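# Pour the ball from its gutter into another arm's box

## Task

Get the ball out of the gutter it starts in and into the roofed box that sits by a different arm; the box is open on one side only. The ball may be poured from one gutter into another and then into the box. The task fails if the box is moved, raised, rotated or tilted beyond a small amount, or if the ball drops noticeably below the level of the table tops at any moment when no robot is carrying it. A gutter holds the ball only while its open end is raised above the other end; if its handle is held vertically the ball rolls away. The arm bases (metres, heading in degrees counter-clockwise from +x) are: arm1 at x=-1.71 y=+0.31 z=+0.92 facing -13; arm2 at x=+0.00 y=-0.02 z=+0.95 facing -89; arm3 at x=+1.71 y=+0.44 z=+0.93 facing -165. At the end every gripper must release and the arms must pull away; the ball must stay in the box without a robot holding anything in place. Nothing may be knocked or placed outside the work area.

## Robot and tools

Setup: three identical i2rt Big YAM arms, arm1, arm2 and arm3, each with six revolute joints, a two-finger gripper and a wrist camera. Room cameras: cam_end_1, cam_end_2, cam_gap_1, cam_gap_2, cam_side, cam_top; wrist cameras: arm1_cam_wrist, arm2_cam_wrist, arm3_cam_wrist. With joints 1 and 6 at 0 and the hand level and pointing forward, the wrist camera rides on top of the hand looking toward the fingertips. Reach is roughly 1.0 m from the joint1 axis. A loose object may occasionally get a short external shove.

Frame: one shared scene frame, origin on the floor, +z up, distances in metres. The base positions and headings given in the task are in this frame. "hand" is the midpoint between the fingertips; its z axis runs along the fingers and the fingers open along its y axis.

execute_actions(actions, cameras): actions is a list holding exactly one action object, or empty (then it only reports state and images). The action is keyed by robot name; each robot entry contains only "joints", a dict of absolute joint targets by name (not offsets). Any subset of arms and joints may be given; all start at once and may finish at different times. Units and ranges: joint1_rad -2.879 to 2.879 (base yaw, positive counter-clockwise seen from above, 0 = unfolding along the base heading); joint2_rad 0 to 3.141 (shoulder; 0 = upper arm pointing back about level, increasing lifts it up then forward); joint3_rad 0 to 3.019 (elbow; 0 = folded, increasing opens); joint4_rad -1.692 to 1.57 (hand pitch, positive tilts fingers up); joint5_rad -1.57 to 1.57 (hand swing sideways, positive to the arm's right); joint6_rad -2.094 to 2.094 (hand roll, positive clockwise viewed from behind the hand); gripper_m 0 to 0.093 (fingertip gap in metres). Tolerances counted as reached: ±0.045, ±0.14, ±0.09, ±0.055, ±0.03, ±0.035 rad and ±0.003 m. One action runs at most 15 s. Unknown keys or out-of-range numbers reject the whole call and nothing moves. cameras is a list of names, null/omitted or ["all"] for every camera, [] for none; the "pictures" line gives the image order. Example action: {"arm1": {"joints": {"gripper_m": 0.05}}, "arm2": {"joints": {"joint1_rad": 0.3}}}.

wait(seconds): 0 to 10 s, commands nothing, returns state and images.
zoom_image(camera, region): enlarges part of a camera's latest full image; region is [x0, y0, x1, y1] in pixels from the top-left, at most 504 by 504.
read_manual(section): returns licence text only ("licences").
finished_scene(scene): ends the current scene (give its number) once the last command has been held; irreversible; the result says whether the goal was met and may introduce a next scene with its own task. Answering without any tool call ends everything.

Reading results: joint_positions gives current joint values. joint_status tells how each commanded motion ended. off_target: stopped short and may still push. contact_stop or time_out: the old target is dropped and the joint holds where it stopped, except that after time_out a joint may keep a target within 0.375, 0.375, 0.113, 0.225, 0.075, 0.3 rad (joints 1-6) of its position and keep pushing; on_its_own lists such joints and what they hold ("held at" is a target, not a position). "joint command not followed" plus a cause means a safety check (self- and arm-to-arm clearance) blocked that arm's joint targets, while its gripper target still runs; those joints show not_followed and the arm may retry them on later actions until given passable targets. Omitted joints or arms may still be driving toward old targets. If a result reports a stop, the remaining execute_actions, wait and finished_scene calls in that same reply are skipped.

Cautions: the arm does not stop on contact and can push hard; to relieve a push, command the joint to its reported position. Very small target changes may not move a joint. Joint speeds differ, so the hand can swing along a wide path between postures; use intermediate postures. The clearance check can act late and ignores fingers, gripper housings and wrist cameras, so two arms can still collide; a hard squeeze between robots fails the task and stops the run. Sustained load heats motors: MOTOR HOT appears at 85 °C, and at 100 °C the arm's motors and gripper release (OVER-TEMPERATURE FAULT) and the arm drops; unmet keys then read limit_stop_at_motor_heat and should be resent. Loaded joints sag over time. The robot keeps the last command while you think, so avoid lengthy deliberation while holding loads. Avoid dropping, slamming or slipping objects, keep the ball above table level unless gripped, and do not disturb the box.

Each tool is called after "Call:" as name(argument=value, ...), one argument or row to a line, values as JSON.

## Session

Call:
execute_actions(
  actions=[],
  cameras=["cam_end_1","cam_end_2","cam_side","cam_top"],
)

Scene clock: 0.00 s.
arm1.joint_positions: joint1_rad=+0.274 joint2_rad=+0.365 joint3_rad=+1.664 joint4_rad=-1.606 joint5_rad=-0.144 joint6_rad=-0.010 gripper_m=+0.094
arm1.joint_status: not commanded
arm1.hand: x=-1.6971 y=+0.3301 z=+1.5441 quat_wxyz=(-0.594, +0.062, -0.799, -0.071) (m; scene frame)
arm2.joint_positions: joint1_rad=+0.426 joint2_rad=+0.414 joint3_rad=+1.580 joint4_rad=-1.327 joint5_rad=+0.212 joint6_rad=+0.421 gripper_m=+0.094
arm2.joint_status: not commanded
arm2.hand: x=+0.0156 y=-0.1173 z=+1.6078 quat_wxyz=(-0.575, -0.575, -0.495, +0.306) (m; scene frame)
arm3.joint_positions: joint1_rad=+0.611 joint2_rad=+0.633 joint3_rad=+1.352 joint4_rad=-1.548 joint5_rad=+0.219 joint6_rad=-0.664 gripper_m=+0.095
arm3.joint_status: not commanded
arm3.hand: x=+1.5579 y=+0.3071 z=+1.4122 quat_wxyz=(+0.068, -0.691, -0.617, +0.371) (m; scene frame)
pictures: cam_end_1, cam_end_2, cam_side, cam_top
Images, in order (width x height): cam_end_1 896x504, cam_end_2 896x504, cam_side 896x504, cam_top 896x504.

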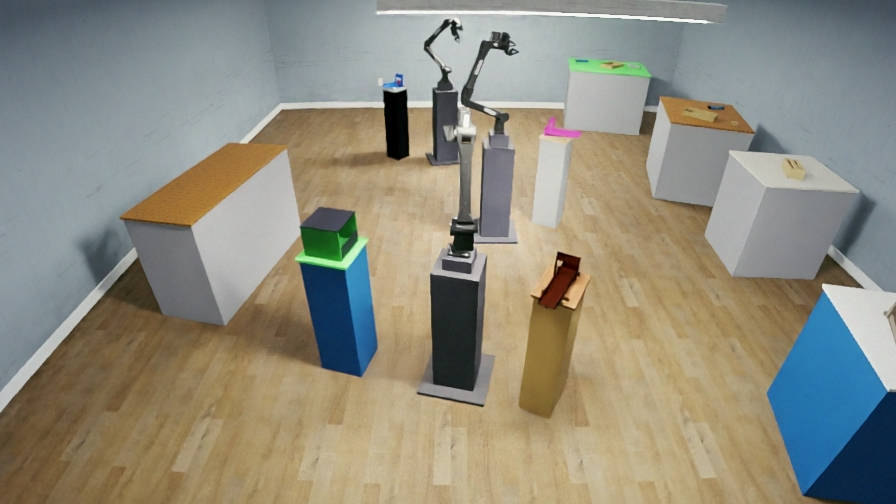

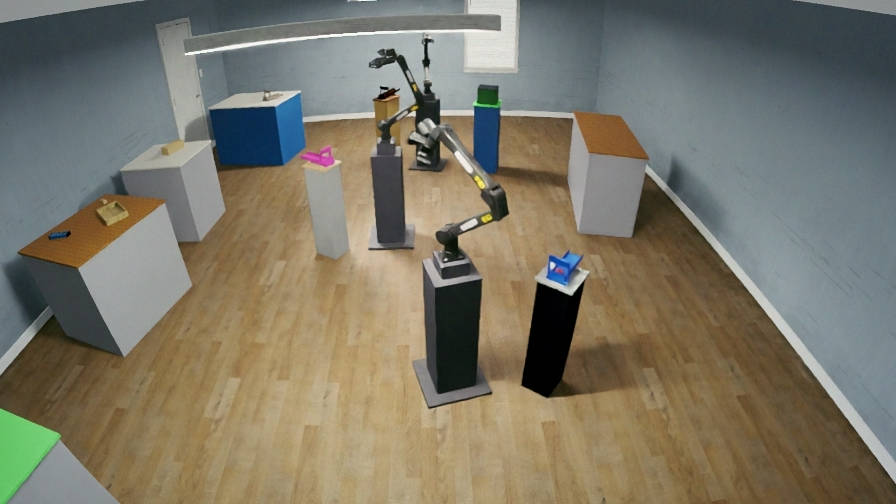

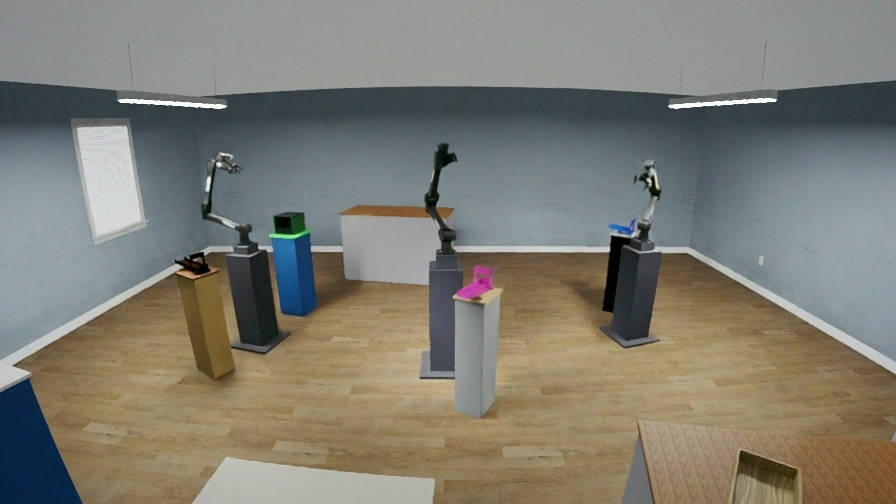

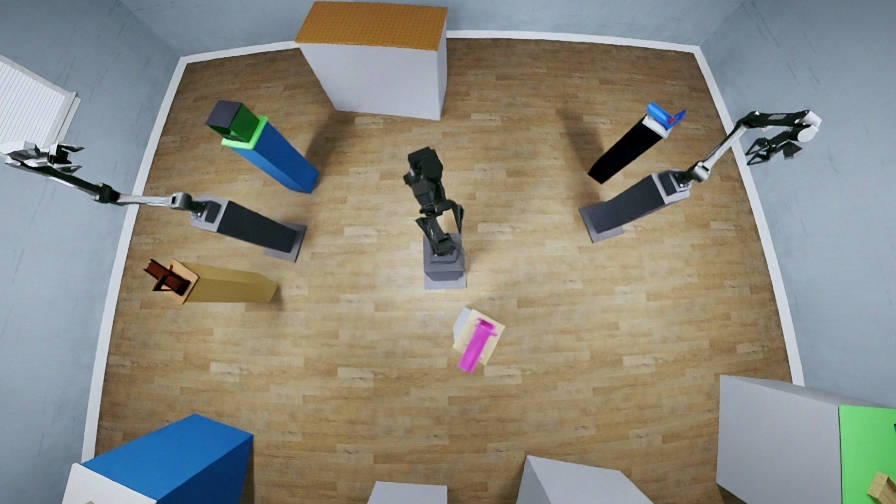

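Call:
execute_actions(
  actions=[
    {"arm1":{"joints":{"joint1_rad":-1.6,"joint2_rad":1.49,"joint3_rad":1.54,"joint4_rad":-1.62,"joint5_rad":0,"joint6_rad":0}},"arm2":{"joints":{"joint1_rad":0.48,"joint2_rad":1.49,"joint3_rad":1.54,"joint4_rad":-1.62,"joint5_rad":0,"joint6_rad":0}},"arm3":{"joints":{"joint1_rad":-2.1,"joint2_rad":1.49,"joint3_rad":1.54,"joint4_rad":-1.62,"joint5_rad":0,"joint6_rad":0}}},
  ],
  cameras=["arm1_cam_wrist","arm2_cam_wrist","arm3_cam_wrist"],
)

Scene clock: 2.60 s.
arm1.joint_positions: joint1_rad=-1.598 joint2_rad=+1.495 joint3_rad=+1.535 joint4_rad=-1.606 joint5_rad=+0.001 joint6_rad=-0.006 gripper_m=+0.094
arm1.joint_status: all done
arm1.hand: x=-1.8320 y=-0.1214 z=+1.1978 quat_wxyz=(-0.002, -0.790, -0.613, -0.006) (m; scene frame)
arm2.joint_positions: joint1_rad=+0.474 joint2_rad=+1.508 joint3_rad=+1.529 joint4_rad=-1.605 joint5_rad=+0.003 joint6_rad=+0.016 gripper_m=+0.094
arm2.joint_status: all done
arm2.hand: x=+0.2107 y=-0.4150 z=+1.2249 quat_wxyz=(+0.010, -0.523, -0.852, +0.005) (m; scene frame)
arm3.joint_positions: joint1_rad=-2.105 joint2_rad=+1.505 joint3_rad=+1.522 joint4_rad=-1.608 joint5_rad=-0.001 joint6_rad=-0.008 gripper_m=+0.095
arm3.joint_status: all done
arm3.hand: x=+1.8362 y=+0.8685 z=+1.2032 quat_wxyz=(-0.011, -0.608, +0.794, +0.000) (m; scene frame)
pictures: arm1_cam_wrist, arm2_cam_wrist, arm3_cam_wrist
Images, in order (width x height): arm1_cam_wrist 616x616, arm2_cam_wrist 616x616, arm3_cam_wrist 616x616.

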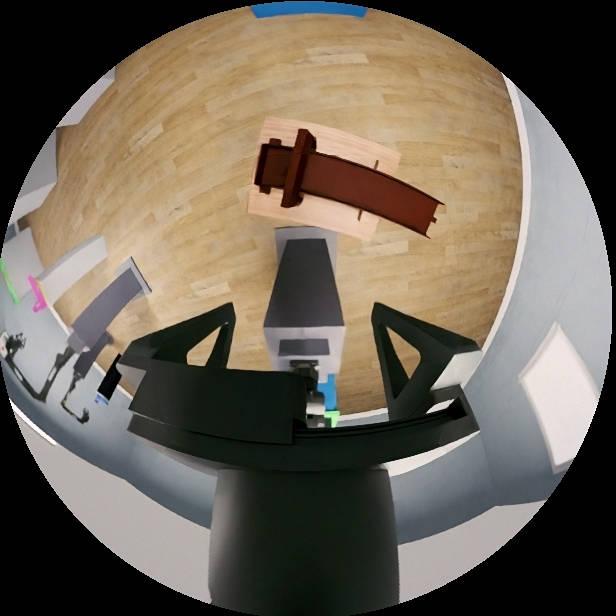

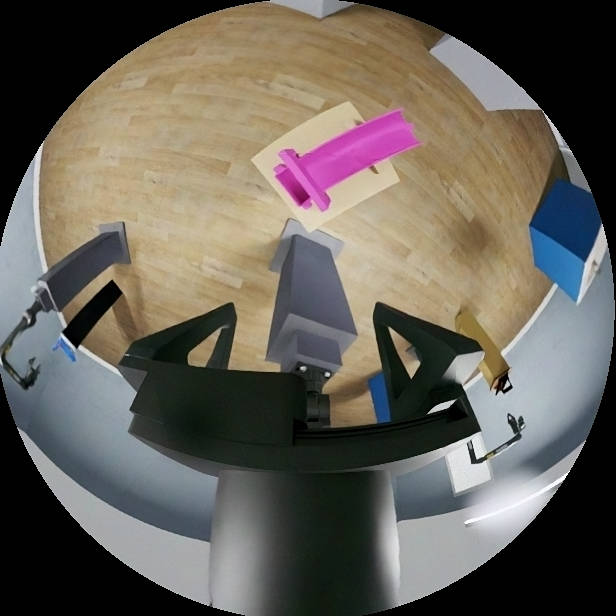

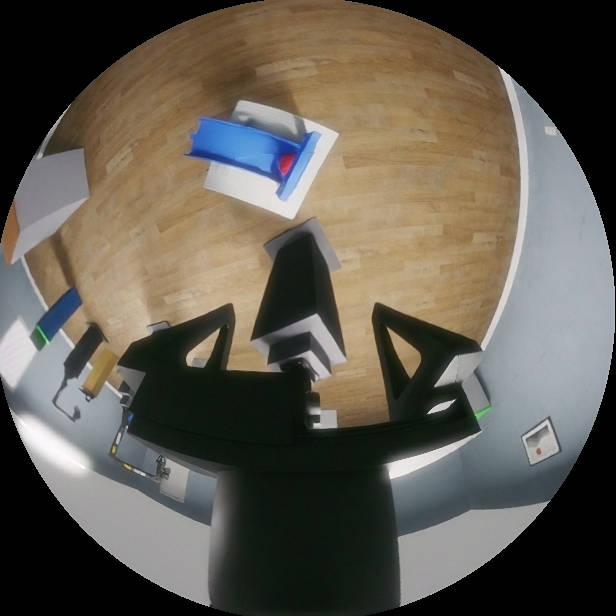

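Call:
execute_actions(
  actions=[
    {"arm1":{"joints":{"joint1_rad":-1.585,"joint2_rad":1.82,"joint3_rad":1.6,"joint4_rad":-1.3,"joint6_rad":0.25}},"arm2":{"joints":{"joint2_rad":1.87,"joint3_rad":1.56,"joint4_rad":-1.19,"joint6_rad":-0.58}},"arm3":{"joints":{"joint1_rad":-2.165,"joint2_rad":1.79,"joint3_rad":1.54,"joint4_rad":-1.16,"joint5_rad":-0.23,"joint6_rad":0.44}}},
  ],
  cameras=["arm1_cam_wrist","arm2_cam_wrist","arm3_cam_wrist"],
)

Scene clock: 4.47 s.
arm1.joint_positions: joint1_rad=-1.598 joint2_rad=+1.815 joint3_rad=+1.580 joint4_rad=-1.314 joint5_rad=+0.001 joint6_rad=+0.243 gripper_m=+0.094
arm1.joint_status: all done
arm1.hand: x=-1.8587 y=-0.2292 z=+1.0607 quat_wxyz=(-0.007, -0.860, -0.510, +0.000) (m; scene frame)
arm2.joint_positions: joint1_rad=+0.474 joint2_rad=+1.900 joint3_rad=+1.529 joint4_rad=-1.207 joint5_rad=+0.003 joint6_rad=-0.563 gripper_m=+0.094
arm2.joint_status: all done
arm2.hand: x=+0.2630 y=-0.5211 z=+1.0329 quat_wxyz=(+0.009, -0.258, -0.966, +0.004) (m; scene frame)
arm3.joint_positions: joint1_rad=-2.166 joint2_rad=+1.802 joint3_rad=+1.519 joint4_rad=-1.174 joint5_rad=-0.226 joint6_rad=+0.430 gripper_m=+0.095
arm3.joint_status: all done
arm3.hand: x=+1.8660 y=+0.9942 z=+1.0674 quat_wxyz=(-0.049, -0.396, +0.909, +0.122) (m; scene frame)
pictures: arm1_cam_wrist, arm2_cam_wrist, arm3_cam_wrist
Images, in order (width x height): arm1_cam_wrist 616x616, arm2_cam_wrist 616x616, arm3_cam_wrist 616x616.

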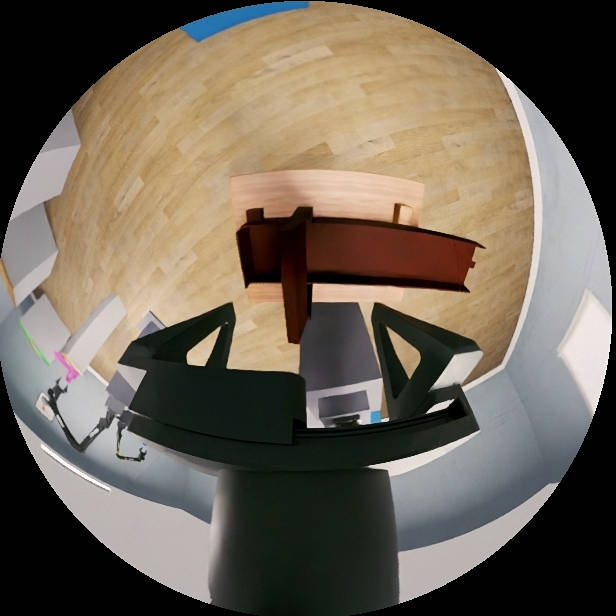

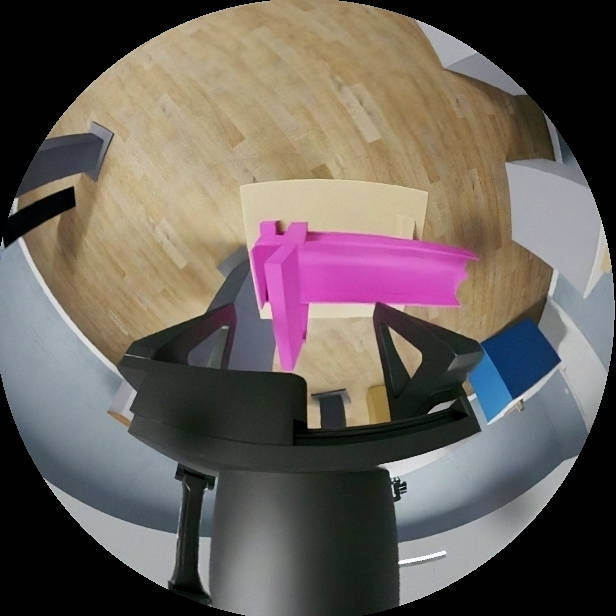

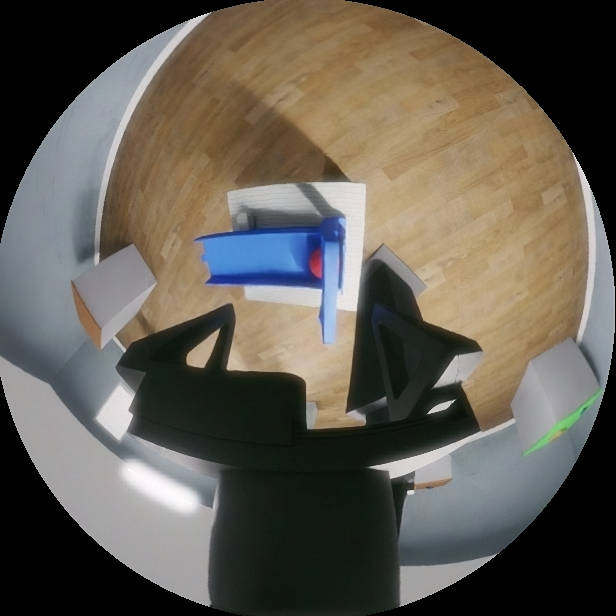

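Call:
execute_actions(
  actions=[
    {"arm1":{"joints":{"joint2_rad":1.92,"joint4_rad":-1.21}},"arm2":{"joints":{"joint2_rad":1.96,"joint4_rad":-1.13}},"arm3":{"joints":{"joint2_rad":1.92,"joint4_rad":-1.04}}},
  ],
  cameras=[],
)

Call:
execute_actions(
  actions=[
    {"arm1":{"joints":{"gripper_m":0}},"arm2":{"joints":{"gripper_m":0}},"arm3":{"joints":{"gripper_m":0}}},
  ],
  cameras=["arm1_cam_wrist","arm2_cam_wrist","arm3_cam_wrist"],
)

Scene clock: 5.57 s.
arm1.joint_positions: joint1_rad=-1.598 joint2_rad=+1.913 joint3_rad=+1.580 joint4_rad=-1.225 joint5_rad=+0.001 joint6_rad=+0.243 gripper_m=+0.094
arm1.joint_status: all done
arm1.hand: x=-1.8633 y=-0.2489 z=+1.0076 quat_wxyz=(-0.004, -0.860, -0.510, -0.003) (m; scene frame)
arm2.joint_positions: joint1_rad=+0.474 joint2_rad=+1.964 joint3_rad=+1.529 joint4_rad=-1.147 joint5_rad=+0.003 joint6_rad=-0.563 gripper_m=+0.094
arm2.joint_status: all done
arm2.hand: x=+0.2674 y=-0.5306 z=+0.9973 quat_wxyz=(+0.011, -0.258, -0.966, +0.002) (m; scene frame)
arm3.joint_positions: joint1_rad=-2.166 joint2_rad=+1.929 joint3_rad=+1.519 joint4_rad=-1.054 joint5_rad=-0.226 joint6_rad=+0.431 gripper_m=+0.095
arm3.joint_status: all done
arm3.hand: x=+1.8736 y=+1.0186 z=+0.9992 quat_wxyz=(-0.051, -0.395, +0.909, +0.120) (m; scene frame)
pictures: none
No camera images: the call's "cameras" was empty. Leave "cameras" out to get every camera's image.

Scene clock: 6.37 s.
arm1.joint_positions: joint1_rad=-1.594 joint2_rad=+1.910 joint3_rad=+1.580 joint4_rad=-1.222 joint5_rad=+0.007 joint6_rad=+0.244 gripper_m=+0.013
arm1.joint_status: gripper_m off_target (ended at +0.013, target +0.000)
arm1.hand: x=-1.8627 y=-0.2498 z=+1.0091 quat_wxyz=(-0.004, -0.859, -0.511, +0.001) (m; scene frame)
arm2.joint_positions: joint1_rad=+0.476 joint2_rad=+1.956 joint3_rad=+1.530 joint4_rad=-1.142 joint5_rad=+0.017 joint6_rad=-0.565 gripper_m=+0.014
arm2.joint_status: gripper_m off_target (ended at +0.014, target +0.000)
arm2.hand: x=+0.2678 y=-0.5333 z=+1.0027 quat_wxyz=(+0.011, -0.256, -0.967, +0.013) (m; scene frame)
arm3.joint_positions: joint1_rad=-2.167 joint2_rad=+1.929 joint3_rad=+1.519 joint4_rad=-1.047 joint5_rad=-0.228 joint6_rad=+0.433 gripper_m=+0.011
arm3.joint_status: gripper_m off_target (ended at +0.011, target +0.000)
arm3.hand: x=+1.8740 y=+1.0201 z=+0.9995 quat_wxyz=(-0.050, -0.394, +0.909, +0.123) (m; scene frame)
pictures: arm1_cam_wrist, arm2_cam_wrist, arm3_cam_wrist
Images, in order (width x height): arm1_cam_wrist 616x616, arm2_cam_wrist 616x616, arm3_cam_wrist 616x616.

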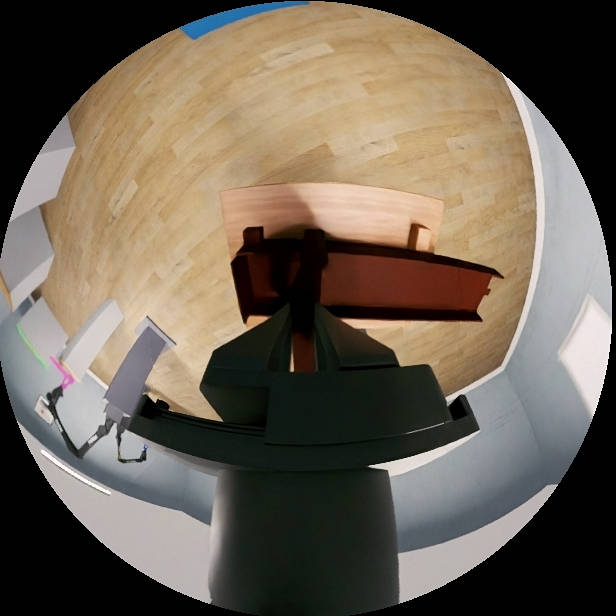

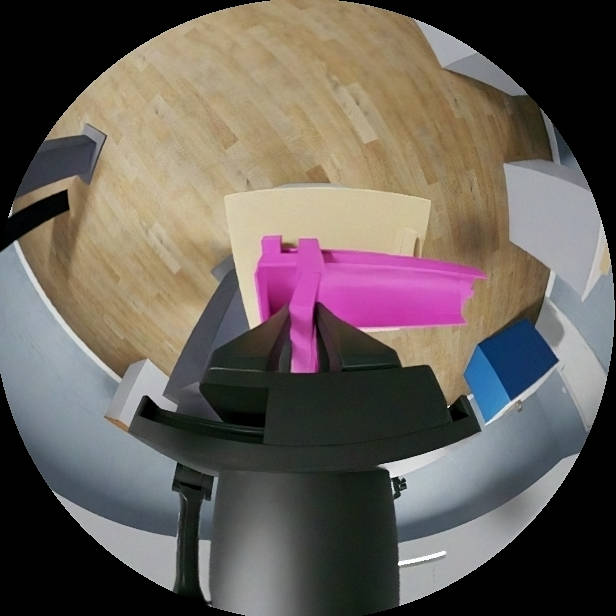

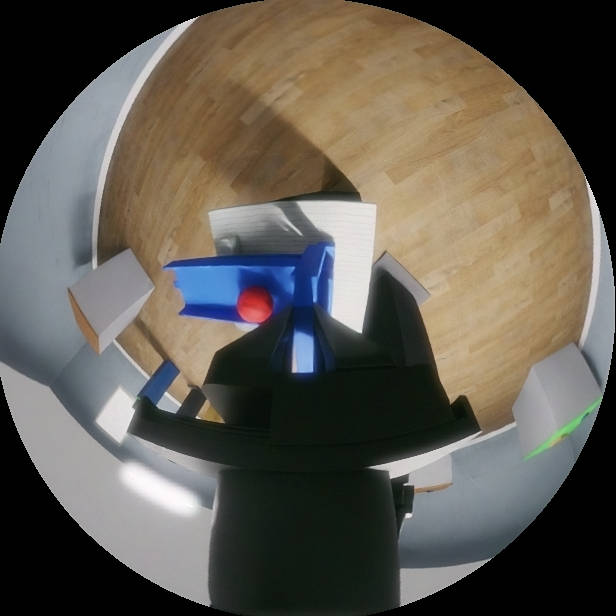

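Ball got jolted; lift with more tilt.

Call:
execute_actions(
  actions=[
    {"arm1":{"joints":{"joint2_rad":1.6}},"arm2":{"joints":{"joint2_rad":1.65}},"arm3":{"joints":{"joint2_rad":1.62,"joint5_rad":-0.4}}},
  ],
  cameras=[],
)

Call:
execute_actions(
  actions=[
    {"arm1":{"joints":{"joint1_rad":0.036,"joint6_rad":-1.57,"joint5_rad":0}},"arm2":{"joints":{"joint1_rad":1.82,"joint6_rad":-1.57,"joint5_rad":0}},"arm3":{"joints":{"joint6_rad":1.57,"joint4_rad":-0.88}}},
  ],
  cameras=[],
)

Call:
execute_actions(
  actions=[
    {"arm1":{"joints":{"joint2_rad":2.13,"joint3_rad":1.66,"joint4_rad":-0.56}},"arm2":{"joints":{"joint2_rad":2.15,"joint3_rad":1.66,"joint4_rad":-0.55}},"arm3":{"joints":{"joint5_rad":0,"joint1_rad":0.0}}},
  ],
  cameras=[],
)

Call:
execute_actions(
  actions=[
    {"arm3":{"joints":{"joint2_rad":1.9,"joint3_rad":1.88,"joint4_rad":-1.12}}},
  ],
  cameras=["cam_gap_2","cam_side","arm3_cam_wrist"],
)

Call:
zoom_image(
  camera="cam_side",
  region=[450, 170, 650, 290],
)

Scene clock: 8.10 s.
arm1.joint_positions: joint1_rad=-1.594 joint2_rad=+1.604 joint3_rad=+1.580 joint4_rad=-1.221 joint5_rad=-0.002 joint6_rad=+0.245 gripper_m=+0.011
arm1.joint_status: all done
arm1.hand: x=-1.8595 y=-0.2374 z=+1.1785 quat_wxyz=(-0.115, -0.849, -0.504, +0.107) (m; scene frame)
arm2.joint_positions: joint1_rad=+0.477 joint2_rad=+1.657 joint3_rad=+1.530 joint4_rad=-1.141 joint5_rad=-0.001 joint6_rad=-0.566 gripper_m=+0.011
arm2.joint_status: all done
arm2.hand: x=+0.2729 y=-0.5290 z=+1.1689 quat_wxyz=(-0.097, -0.251, -0.956, +0.116) (m; scene frame)
arm3.joint_positions: joint1_rad=-2.167 joint2_rad=+1.629 joint3_rad=+1.514 joint4_rad=-1.047 joint5_rad=-0.393 joint6_rad=+0.433 gripper_m=+0.011
arm3.joint_status: all done
arm3.hand: x=+1.8463 y=+1.0162 z=+1.1775 quat_wxyz=(-0.012, -0.411, +0.867, +0.280) (m; scene frame)
pictures: none
No camera images: the call's "cameras" was empty. Leave "cameras" out to get every camera's image.

Scene clock: 10.33 s.
arm1.joint_positions: joint1_rad=+0.040 joint2_rad=+1.609 joint3_rad=+1.580 joint4_rad=-1.217 joint5_rad=-0.002 joint6_rad=-1.560 gripper_m=+0.011
arm1.joint_status: all done
arm1.hand: x=-1.1642 y=+0.2010 z=+1.1895 quat_wxyz=(-0.112, +0.623, -0.764, +0.125) (m; scene frame)
arm2.joint_positions: joint1_rad=+1.827 joint2_rad=+1.668 joint3_rad=+1.530 joint4_rad=-1.141 joint5_rad=-0.004 joint6_rad=-1.552 gripper_m=+0.011
arm2.joint_status: all done
arm2.hand: x=+0.5576 y=+0.1308 z=+1.1537 quat_wxyz=(-0.110, +0.782, -0.607, +0.083) (m; scene frame)
arm3.joint_positions: joint1_rad=-2.167 joint2_rad=+1.629 joint3_rad=+1.514 joint4_rad=-0.907 joint5_rad=-0.393 joint6_rad=+1.557 gripper_m=+0.011
arm3.joint_status: all done
arm3.hand: x=+1.8559 y=+1.0436 z=+1.1926 quat_wxyz=(-0.144, +0.099, +0.939, +0.296) (m; scene frame)
pictures: none
No camera images: the call's "cameras" was empty. Leave "cameras" out to get every camera's image.

Scene clock: 12.60 s.
arm1.joint_positions: joint1_rad=+0.040 joint2_rad=+2.140 joint3_rad=+1.627 joint4_rad=-0.586 joint5_rad=-0.002 joint6_rad=-1.561 gripper_m=+0.011
arm1.joint_status: all done
arm1.hand: x=-1.0007 y=+0.1724 z=+0.9349 quat_wxyz=(-0.158, +0.614, -0.752, +0.180) (m; scene frame)
arm2.joint_positions: joint1_rad=+1.827 joint2_rad=+2.199 joint3_rad=+1.623 joint4_rad=-0.577 joint5_rad=-0.004 joint6_rad=-1.552 gripper_m=+0.011
arm2.joint_status: all done
arm2.hand: x=+0.6930 y=+0.1671 z=+0.9027 quat_wxyz=(-0.160, +0.774, -0.600, +0.120) (m; scene frame)
arm3.joint_positions: joint1_rad=+0.008 joint2_rad=+1.638 joint3_rad=+1.514 joint4_rad=-0.894 joint5_rad=-0.001 joint6_rad=+1.559 gripper_m=+0.011
arm3.joint_status: all done
arm3.hand: x=+1.1169 y=+0.2769 z=+1.1808 quat_wxyz=(-0.217, -0.769, +0.576, +0.171) (m; scene frame)
pictures: none
No camera images: the call's "cameras" was empty. Leave "cameras" out to get every camera's image.

Scene clock: 13.87 s.
arm1.joint_positions: joint1_rad=+0.040 joint2_rad=+2.140 joint3_rad=+1.627 joint4_rad=-0.586 joint5_rad=-0.002 joint6_rad=-1.561 gripper_m=+0.011
arm1.joint_status: not commanded
arm1.hand: x=-1.0007 y=+0.1724 z=+0.9349 quat_wxyz=(-0.158, +0.614, -0.752, +0.180) (m; scene frame)
arm2.joint_positions: joint1_rad=+1.827 joint2_rad=+2.199 joint3_rad=+1.623 joint4_rad=-0.577 joint5_rad=-0.004 joint6_rad=-1.552 gripper_m=+0.011
arm2.joint_status: not commanded
arm2.hand: x=+0.6930 y=+0.1671 z=+0.9027 quat_wxyz=(-0.160, +0.774, -0.600, +0.120) (m; scene frame)
arm3.joint_positions: joint1_rad=+0.008 joint2_rad=+1.928 joint3_rad=+1.820 joint4_rad=-1.118 joint5_rad=-0.001 joint6_rad=+1.559 gripper_m=+0.011
arm3.joint_status: all done
arm3.hand: x=+1.0608 y=+0.2618 z=+1.1236 quat_wxyz=(-0.137, -0.787, +0.591, +0.110) (m; scene frame)
pictures: arm3_cam_wrist, cam_gap_2, cam_side
Images, in order (width x height): arm3_cam_wrist 616x616, cam_gap_2 896x504, cam_side 896x504.

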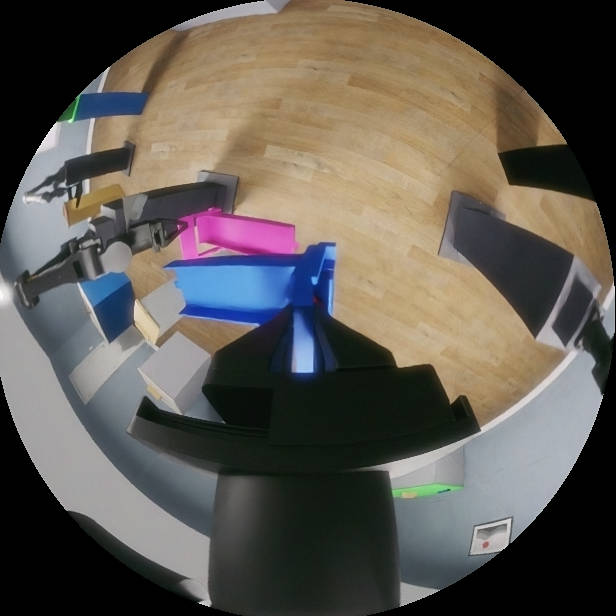

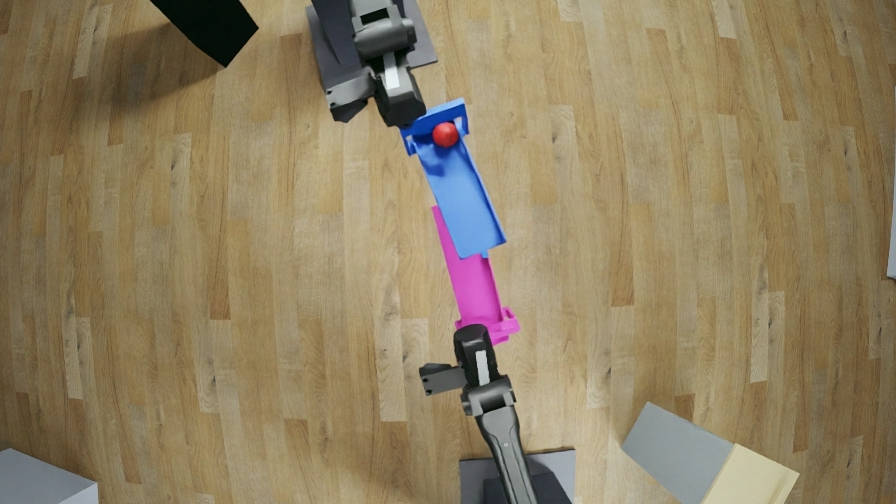

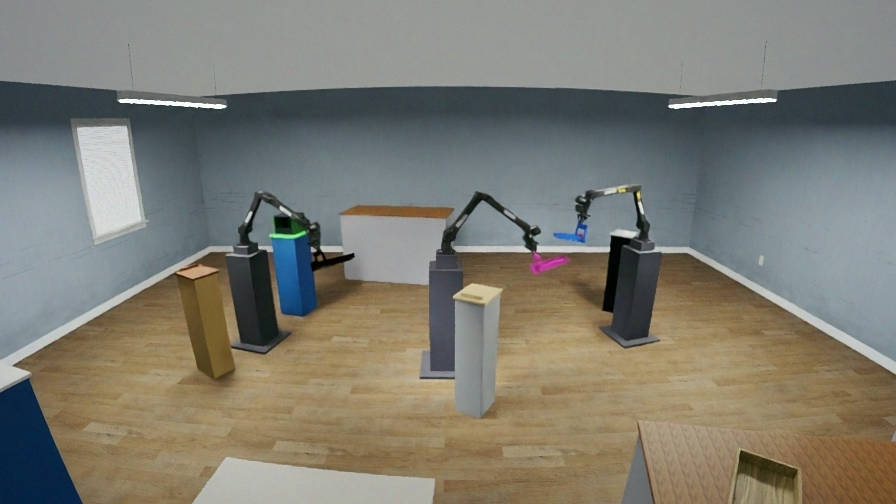

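Region (450, 170, 650, 290) of cam_side's 896x504 image, scaled by 2.520, with more detail than that image has; it fills the top 302 rows of this view, and the rest is white.

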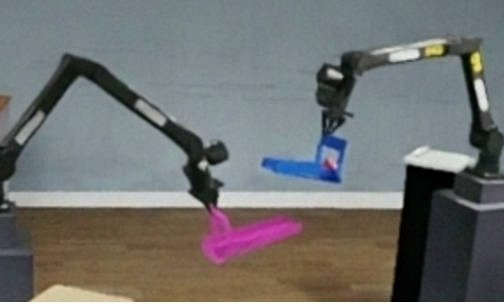

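Call:
execute_actions(
  actions=[
    {"arm2":{"joints":{"joint2_rad":2.09}},"arm3":{"joints":{"joint1_rad":-0.04,"joint2_rad":2.13,"joint3_rad":2.2,"joint4_rad":-1.22}}},
  ],
  cameras=["cam_gap_2","cam_side"],
)

Call:
zoom_image(
  camera="cam_side",
  region=[450, 170, 650, 290],
)

Scene clock: 15.23 s.
arm1.joint_positions: joint1_rad=+0.040 joint2_rad=+2.140 joint3_rad=+1.627 joint4_rad=-0.586 joint5_rad=-0.002 joint6_rad=-1.561 gripper_m=+0.011
arm1.joint_status: not commanded
arm1.hand: x=-1.0007 y=+0.1724 z=+0.9349 quat_wxyz=(-0.158, +0.614, -0.752, +0.180) (m; scene frame)
arm2.joint_positions: joint1_rad=+1.827 joint2_rad=+2.132 joint3_rad=+1.623 joint4_rad=-0.577 joint5_rad=-0.004 joint6_rad=-1.552 gripper_m=+0.011
arm2.joint_status: all done
arm2.hand: x=+0.7028 y=+0.1700 z=+0.9491 quat_wxyz=(-0.186, +0.769, -0.596, +0.139) (m; scene frame)
arm3.joint_positions: joint1_rad=-0.044 joint2_rad=+2.150 joint3_rad=+2.139 joint4_rad=-1.217 joint5_rad=+0.000 joint6_rad=+1.560 gripper_m=+0.011
arm3.joint_status: all done
arm3.hand: x=+0.9843 y=+0.2806 z=+1.1094 quat_wxyz=(-0.133, -0.772, +0.611, +0.113) (m; scene frame)
pictures: cam_gap_2, cam_side
Images, in order (width x height): cam_gap_2 896x504, cam_side 896x504.

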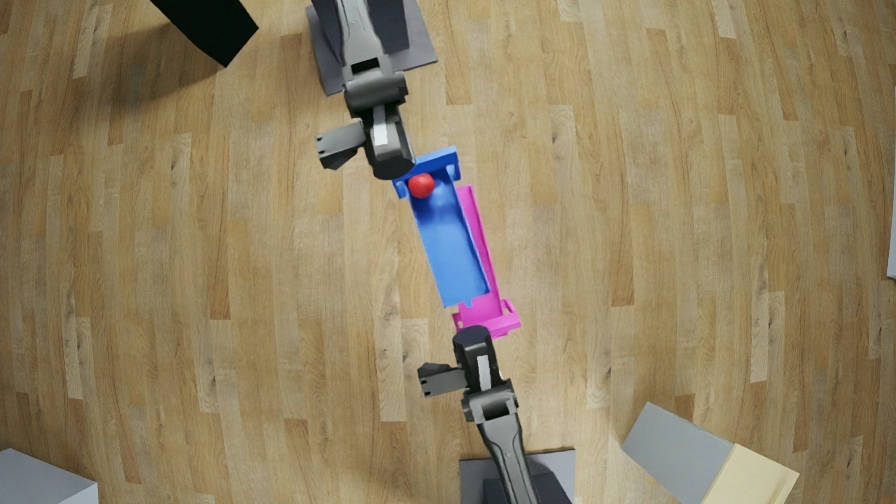

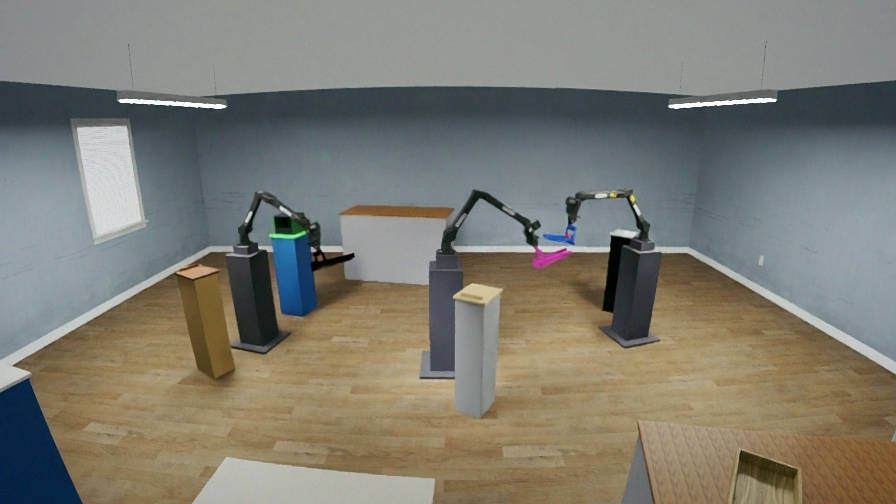

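Region (450, 170, 650, 290) of cam_side's 896x504 image, scaled by 2.520, with more detail than that image has; it fills the top 302 rows of this view, and the rest is white.

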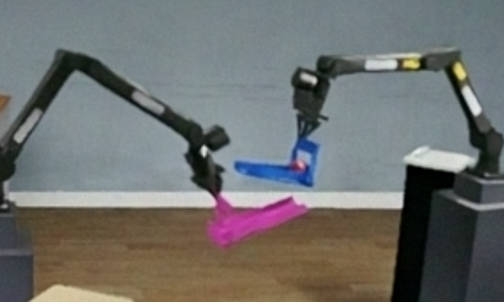

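Call:
execute_actions(
  actions=[
    {"arm2":{"joints":{"joint2_rad":2.17}},"arm3":{"joints":{"joint1_rad":-0.01,"joint4_rad":-1.5}}},
  ],
  cameras=[],
)

Call:
execute_actions(
  actions=[
    {"arm1":{"joints":{"joint2_rad":2.05,"joint3_rad":1.5,"joint4_rad":-0.5}}},
  ],
  cameras=["cam_gap_2","arm2_cam_wrist"],
)

Scene clock: 16.30 s.
arm1.joint_positions: joint1_rad=+0.040 joint2_rad=+2.140 joint3_rad=+1.627 joint4_rad=-0.586 joint5_rad=-0.002 joint6_rad=-1.561 gripper_m=+0.011
arm1.joint_status: not commanded
arm1.hand: x=-1.0007 y=+0.1724 z=+0.9349 quat_wxyz=(-0.158, +0.614, -0.752, +0.180) (m; scene frame)
arm2.joint_positions: joint1_rad=+1.827 joint2_rad=+2.189 joint3_rad=+1.623 joint4_rad=-0.577 joint5_rad=-0.004 joint6_rad=-1.552 gripper_m=+0.011
arm2.joint_status: all done
arm2.hand: x=+0.6947 y=+0.1676 z=+0.9096 quat_wxyz=(-0.164, +0.774, -0.600, +0.122) (m; scene frame)
arm3.joint_positions: joint1_rad=-0.010 joint2_rad=+2.150 joint3_rad=+2.139 joint4_rad=-1.491 joint5_rad=+0.000 joint6_rad=+1.560 gripper_m=+0.011
arm3.joint_status: all done
arm3.hand: x=+1.0536 y=+0.2724 z=+1.0950 quat_wxyz=(-0.028, -0.794, +0.607, +0.027) (m; scene frame)
pictures: none
No camera images: the call's "cameras" was empty. Leave "cameras" out to get every camera's image.

Scene clock: 17.53 s.
arm1.joint_positions: joint1_rad=+0.040 joint2_rad=+2.062 joint3_rad=+1.494 joint4_rad=-0.530 joint5_rad=-0.002 joint6_rad=-1.561 gripper_m=+0.011
arm1.joint_status: all done
arm1.hand: x=-1.0332 y=+0.1786 z=+0.9365 quat_wxyz=(-0.158, +0.614, -0.752, +0.180) (m; scene frame)
arm2.joint_positions: joint1_rad=+1.826 joint2_rad=+2.189 joint3_rad=+1.623 joint4_rad=-0.577 joint5_rad=-0.002 joint6_rad=-1.553 gripper_m=+0.011
arm2.joint_status: not commanded
arm2.hand: x=+0.6951 y=+0.1666 z=+0.9097 quat_wxyz=(-0.163, +0.773, -0.600, +0.124) (m; scene frame)
arm3.joint_positions: joint1_rad=-0.010 joint2_rad=+2.150 joint3_rad=+2.141 joint4_rad=-1.491 joint5_rad=+0.000 joint6_rad=+1.561 gripper_m=+0.011
arm3.joint_status: not commanded
arm3.hand: x=+1.0532 y=+0.2723 z=+1.0960 quat_wxyz=(-0.029, -0.793, +0.607, +0.027) (m; scene frame)
pictures: arm2_cam_wrist, cam_gap_2
Images, in order (width x height): arm2_cam_wrist 616x616, cam_gap_2 896x504.

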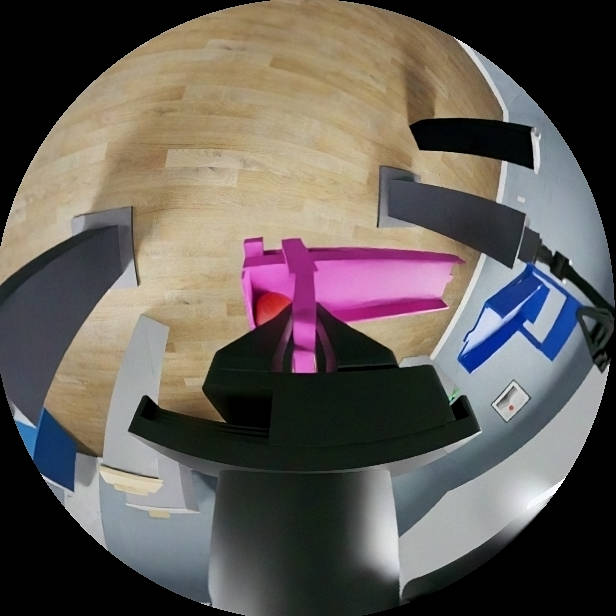

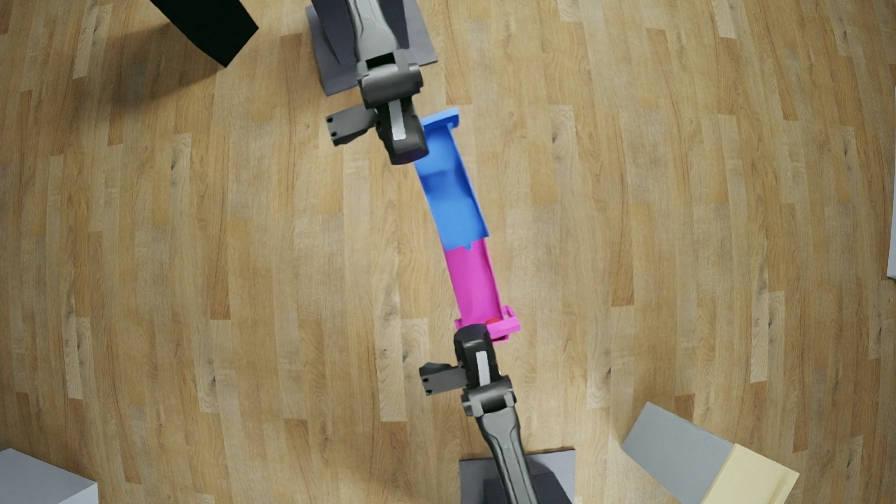

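Call:
execute_actions(
  actions=[
    {"arm3":{"joints":{"joint1_rad":-2.165,"joint2_rad":1.75,"joint3_rad":1.53,"joint4_rad":-1.2,"joint5_rad":-0.23,"joint6_rad":0.44}}},
  ],
  cameras=[],
)

Call:
execute_actions(
  actions=[
    {"arm2":{"joints":{"joint2_rad":1.65,"joint4_rad":-0.9}},"arm3":{"joints":{"joint2_rad":1.91,"joint4_rad":-1.05}}},
  ],
  cameras=[],
)

Call:
execute_actions(
  actions=[
    {"arm2":{"joints":{"joint1_rad":-1.78}},"arm3":{"joints":{"gripper_m":0.09}}},
  ],
  cameras=[],
)

Call:
execute_actions(
  actions=[
    {"arm2":{"joints":{"joint2_rad":1.82,"joint3_rad":1.78,"joint4_rad":-1.1}},"arm3":{"joints":{"joint2_rad":1.5}}},
  ],
  cameras=["cam_gap_1","cam_side","cam_end_2"],
)

Call:
zoom_image(
  camera="cam_side",
  region=[240, 170, 440, 290],
)

Scene clock: 20.00 s.
arm1.joint_positions: joint1_rad=+0.040 joint2_rad=+2.062 joint3_rad=+1.494 joint4_rad=-0.530 joint5_rad=-0.002 joint6_rad=-1.561 gripper_m=+0.011
arm1.joint_status: not commanded
arm1.hand: x=-1.0332 y=+0.1786 z=+0.9365 quat_wxyz=(-0.158, +0.614, -0.752, +0.180) (m; scene frame)
arm2.joint_positions: joint1_rad=+1.826 joint2_rad=+2.189 joint3_rad=+1.623 joint4_rad=-0.577 joint5_rad=-0.002 joint6_rad=-1.553 gripper_m=+0.011
arm2.joint_status: not commanded
arm2.hand: x=+0.6951 y=+0.1666 z=+0.9097 quat_wxyz=(-0.163, +0.773, -0.600, +0.124) (m; scene frame)
arm3.joint_positions: joint1_rad=-2.173 joint2_rad=+1.781 joint3_rad=+1.515 joint4_rad=-1.199 joint5_rad=-0.223 joint6_rad=+0.448 gripper_m=+0.011
arm3.joint_status: all done
arm3.hand: x=+1.8678 y=+0.9858 z=+1.0761 quat_wxyz=(-0.051, -0.384, +0.914, +0.118) (m; scene frame)
pictures: none
No camera images: the call's "cameras" was empty. Leave "cameras" out to get every camera's image.

Scene clock: 21.93 s.
arm1.joint_positions: joint1_rad=+0.040 joint2_rad=+2.062 joint3_rad=+1.494 joint4_rad=-0.530 joint5_rad=-0.002 joint6_rad=-1.561 gripper_m=+0.011
arm1.joint_status: not commanded
arm1.hand: x=-1.0332 y=+0.1786 z=+0.9365 quat_wxyz=(-0.158, +0.614, -0.752, +0.180) (m; scene frame)
arm2.joint_positions: joint1_rad=+1.826 joint2_rad=+1.684 joint3_rad=+1.628 joint4_rad=-0.896 joint5_rad=-0.002 joint6_rad=-1.553 gripper_m=+0.011
arm2.joint_status: all done
arm2.hand: x=+0.6368 y=+0.1518 z=+1.2170 quat_wxyz=(-0.237, +0.755, -0.585, +0.179) (m; scene frame)
arm3.joint_positions: joint1_rad=-2.174 joint2_rad=+1.924 joint3_rad=+1.514 joint4_rad=-1.059 joint5_rad=-0.226 joint6_rad=+0.446 gripper_m=+0.011
arm3.joint_status: all done
arm3.hand: x=+1.8770 y=+1.0144 z=+0.9999 quat_wxyz=(-0.054, -0.384, +0.914, +0.117) (m; scene frame)
pictures: none
No camera images: the call's "cameras" was empty. Leave "cameras" out to get every camera's image.

Scene clock: 24.93 s.
arm1.joint_positions: joint1_rad=+0.040 joint2_rad=+2.062 joint3_rad=+1.494 joint4_rad=-0.530 joint5_rad=-0.002 joint6_rad=-1.561 gripper_m=+0.011
arm1.joint_status: not commanded
arm1.hand: x=-1.0332 y=+0.1786 z=+0.9365 quat_wxyz=(-0.158, +0.614, -0.752, +0.180) (m; scene frame)
arm2.joint_positions: joint1_rad=-1.788 joint2_rad=+1.684 joint3_rad=+1.628 joint4_rad=-0.896 joint5_rad=+0.000 joint6_rad=-1.554 gripper_m=+0.011
arm2.joint_status: all done
arm2.hand: x=-0.6382 y=+0.1125 z=+1.2358 quat_wxyz=(+0.236, -0.743, -0.592, +0.202) (m; scene frame)
arm3.joint_positions: joint1_rad=-2.174 joint2_rad=+1.924 joint3_rad=+1.514 joint4_rad=-1.059 joint5_rad=-0.226 joint6_rad=+0.446 gripper_m=+0.090
arm3.joint_status: all done
arm3.hand: x=+1.8769 y=+1.0144 z=+1.0000 quat_wxyz=(-0.054, -0.384, +0.914, +0.117) (m; scene frame)
pictures: none
No camera images: the call's "cameras" was empty. Leave "cameras" out to get every camera's image.

Scene clock: 26.43 s.
arm1.joint_positions: joint1_rad=+0.040 joint2_rad=+2.062 joint3_rad=+1.494 joint4_rad=-0.530 joint5_rad=-0.002 joint6_rad=-1.561 gripper_m=+0.011
arm1.joint_status: not commanded
arm1.hand: x=-1.0332 y=+0.1786 z=+0.9365 quat_wxyz=(-0.158, +0.614, -0.752, +0.180) (m; scene frame)
arm2.joint_positions: joint1_rad=-1.788 joint2_rad=+1.861 joint3_rad=+1.712 joint4_rad=-1.092 joint5_rad=+0.000 joint6_rad=-1.554 gripper_m=+0.011
arm2.joint_status: all done
arm2.hand: x=-0.6360 y=+0.1109 z=+1.1424 quat_wxyz=(+0.128, -0.770, -0.615, +0.112) (m; scene frame)
arm3.joint_positions: joint1_rad=-2.174 joint2_rad=+1.499 joint3_rad=+1.516 joint4_rad=-1.059 joint5_rad=-0.226 joint6_rad=+0.446 gripper_m=+0.090
arm3.joint_status: all done
arm3.hand: x=+1.8710 y=+0.9894 z=+1.2408 quat_wxyz=(+0.089, -0.392, +0.875, +0.270) (m; scene frame)
pictures: cam_end_2, cam_gap_1, cam_side
Images, in order (width x height): cam_end_2 896x504, cam_gap_1 896x504, cam_side 896x504.

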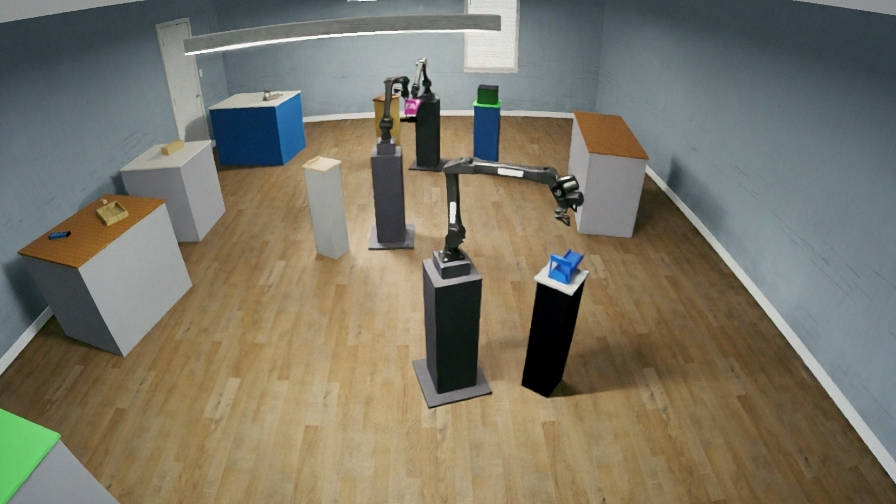

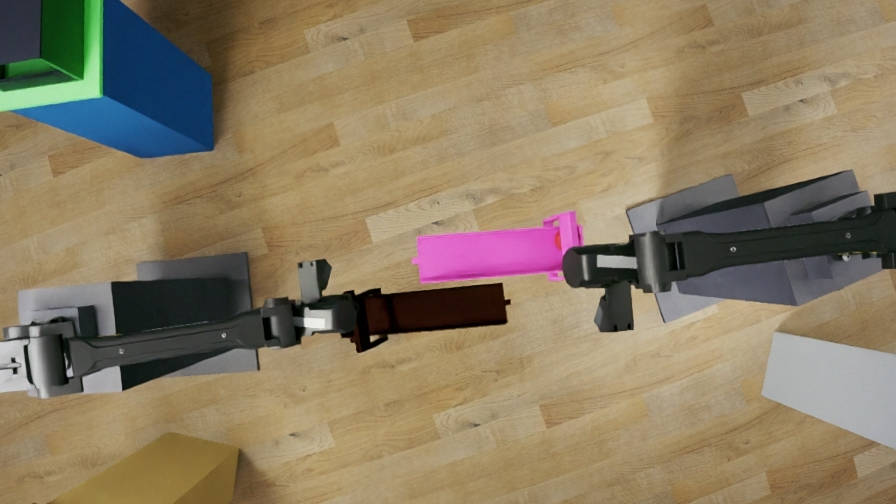

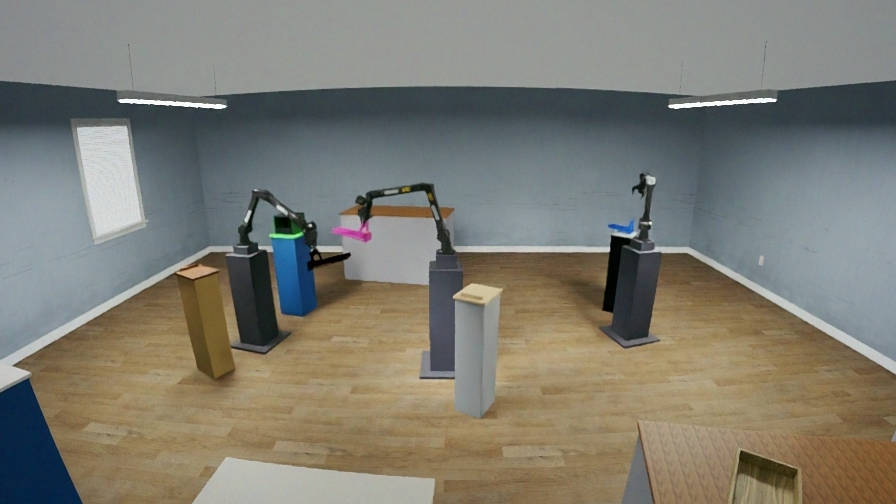

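Region (240, 170, 440, 290) of cam_side's 896x504 image, scaled by 2.520, with more detail than that image has; it fills the top 302 rows of this view, and the rest is white.

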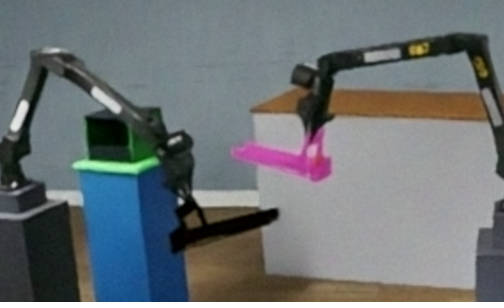

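Call:
execute_actions(
  actions=[
    {"arm1":{"joints":{"joint1_rad":0.095}},"arm2":{"joints":{"joint1_rad":-1.735,"joint2_rad":1.93,"joint3_rad":1.88,"joint4_rad":-1.1}}},
  ],
  cameras=["cam_gap_1","cam_side"],
)

Call:
zoom_image(
  camera="cam_side",
  region=[240, 170, 440, 290],
)

Scene clock: 27.53 s.
arm1.joint_positions: joint1_rad=+0.093 joint2_rad=+2.062 joint3_rad=+1.494 joint4_rad=-0.530 joint5_rad=-0.001 joint6_rad=-1.561 gripper_m=+0.011
arm1.joint_status: all done
arm1.hand: x=-1.0272 y=+0.2152 z=+0.9369 quat_wxyz=(-0.163, +0.634, -0.735, +0.177) (m; scene frame)
arm2.joint_positions: joint1_rad=-1.730 joint2_rad=+1.946 joint3_rad=+1.810 joint4_rad=-1.096 joint5_rad=-0.002 joint6_rad=-1.554 gripper_m=+0.011
arm2.joint_status: all done
arm2.hand: x=-0.6738 y=+0.0783 z=+1.1329 quat_wxyz=(+0.127, -0.751, -0.636, +0.120) (m; scene frame)
arm3.joint_positions: joint1_rad=-2.174 joint2_rad=+1.499 joint3_rad=+1.516 joint4_rad=-1.059 joint5_rad=-0.226 joint6_rad=+0.446 gripper_m=+0.090
arm3.joint_status: not commanded
arm3.hand: x=+1.8710 y=+0.9894 z=+1.2408 quat_wxyz=(+0.089, -0.392, +0.875, +0.270) (m; scene frame)
pictures: cam_gap_1, cam_side
Images, in order (width x height): cam_gap_1 896x504, cam_side 896x504.

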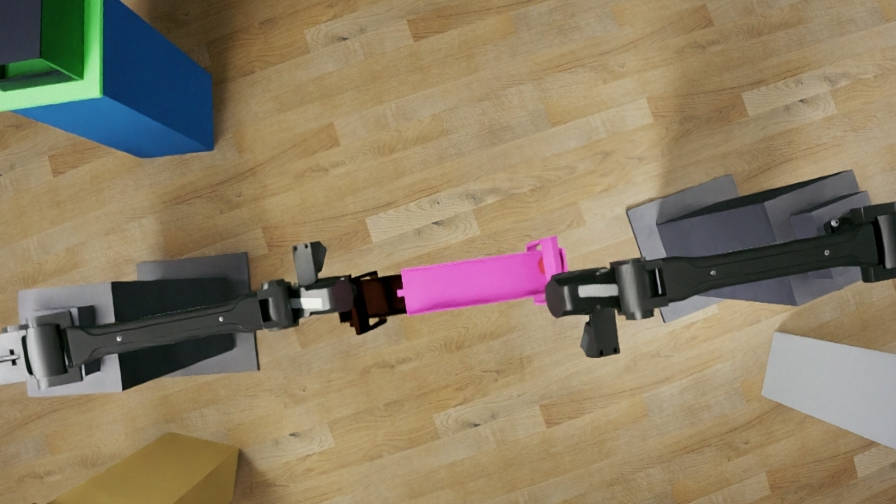

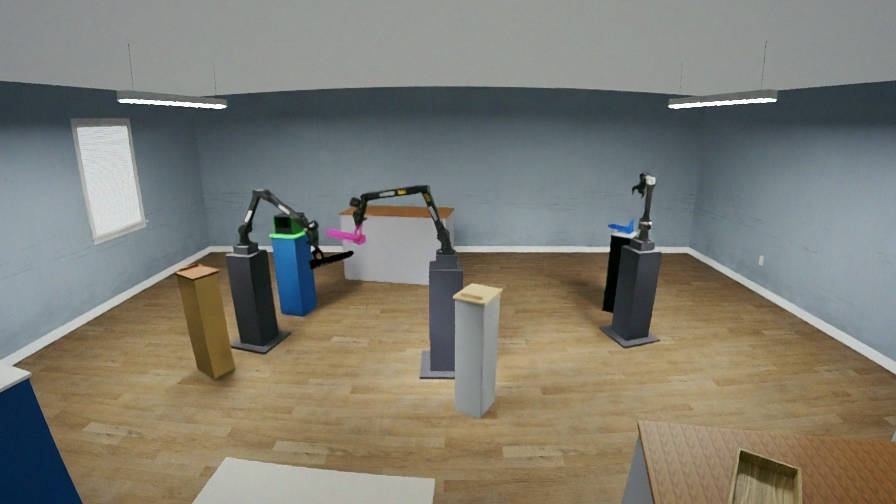

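Region (240, 170, 440, 290) of cam_side's 896x504 image, scaled by 2.520, with more detail than that image has; it fills the top 302 rows of this view, and the rest is white.

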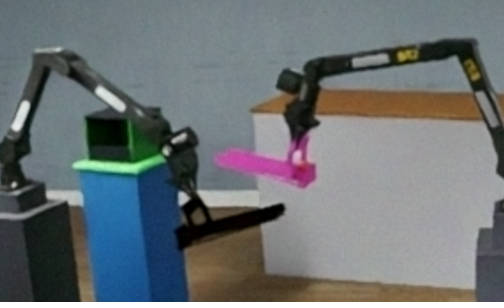

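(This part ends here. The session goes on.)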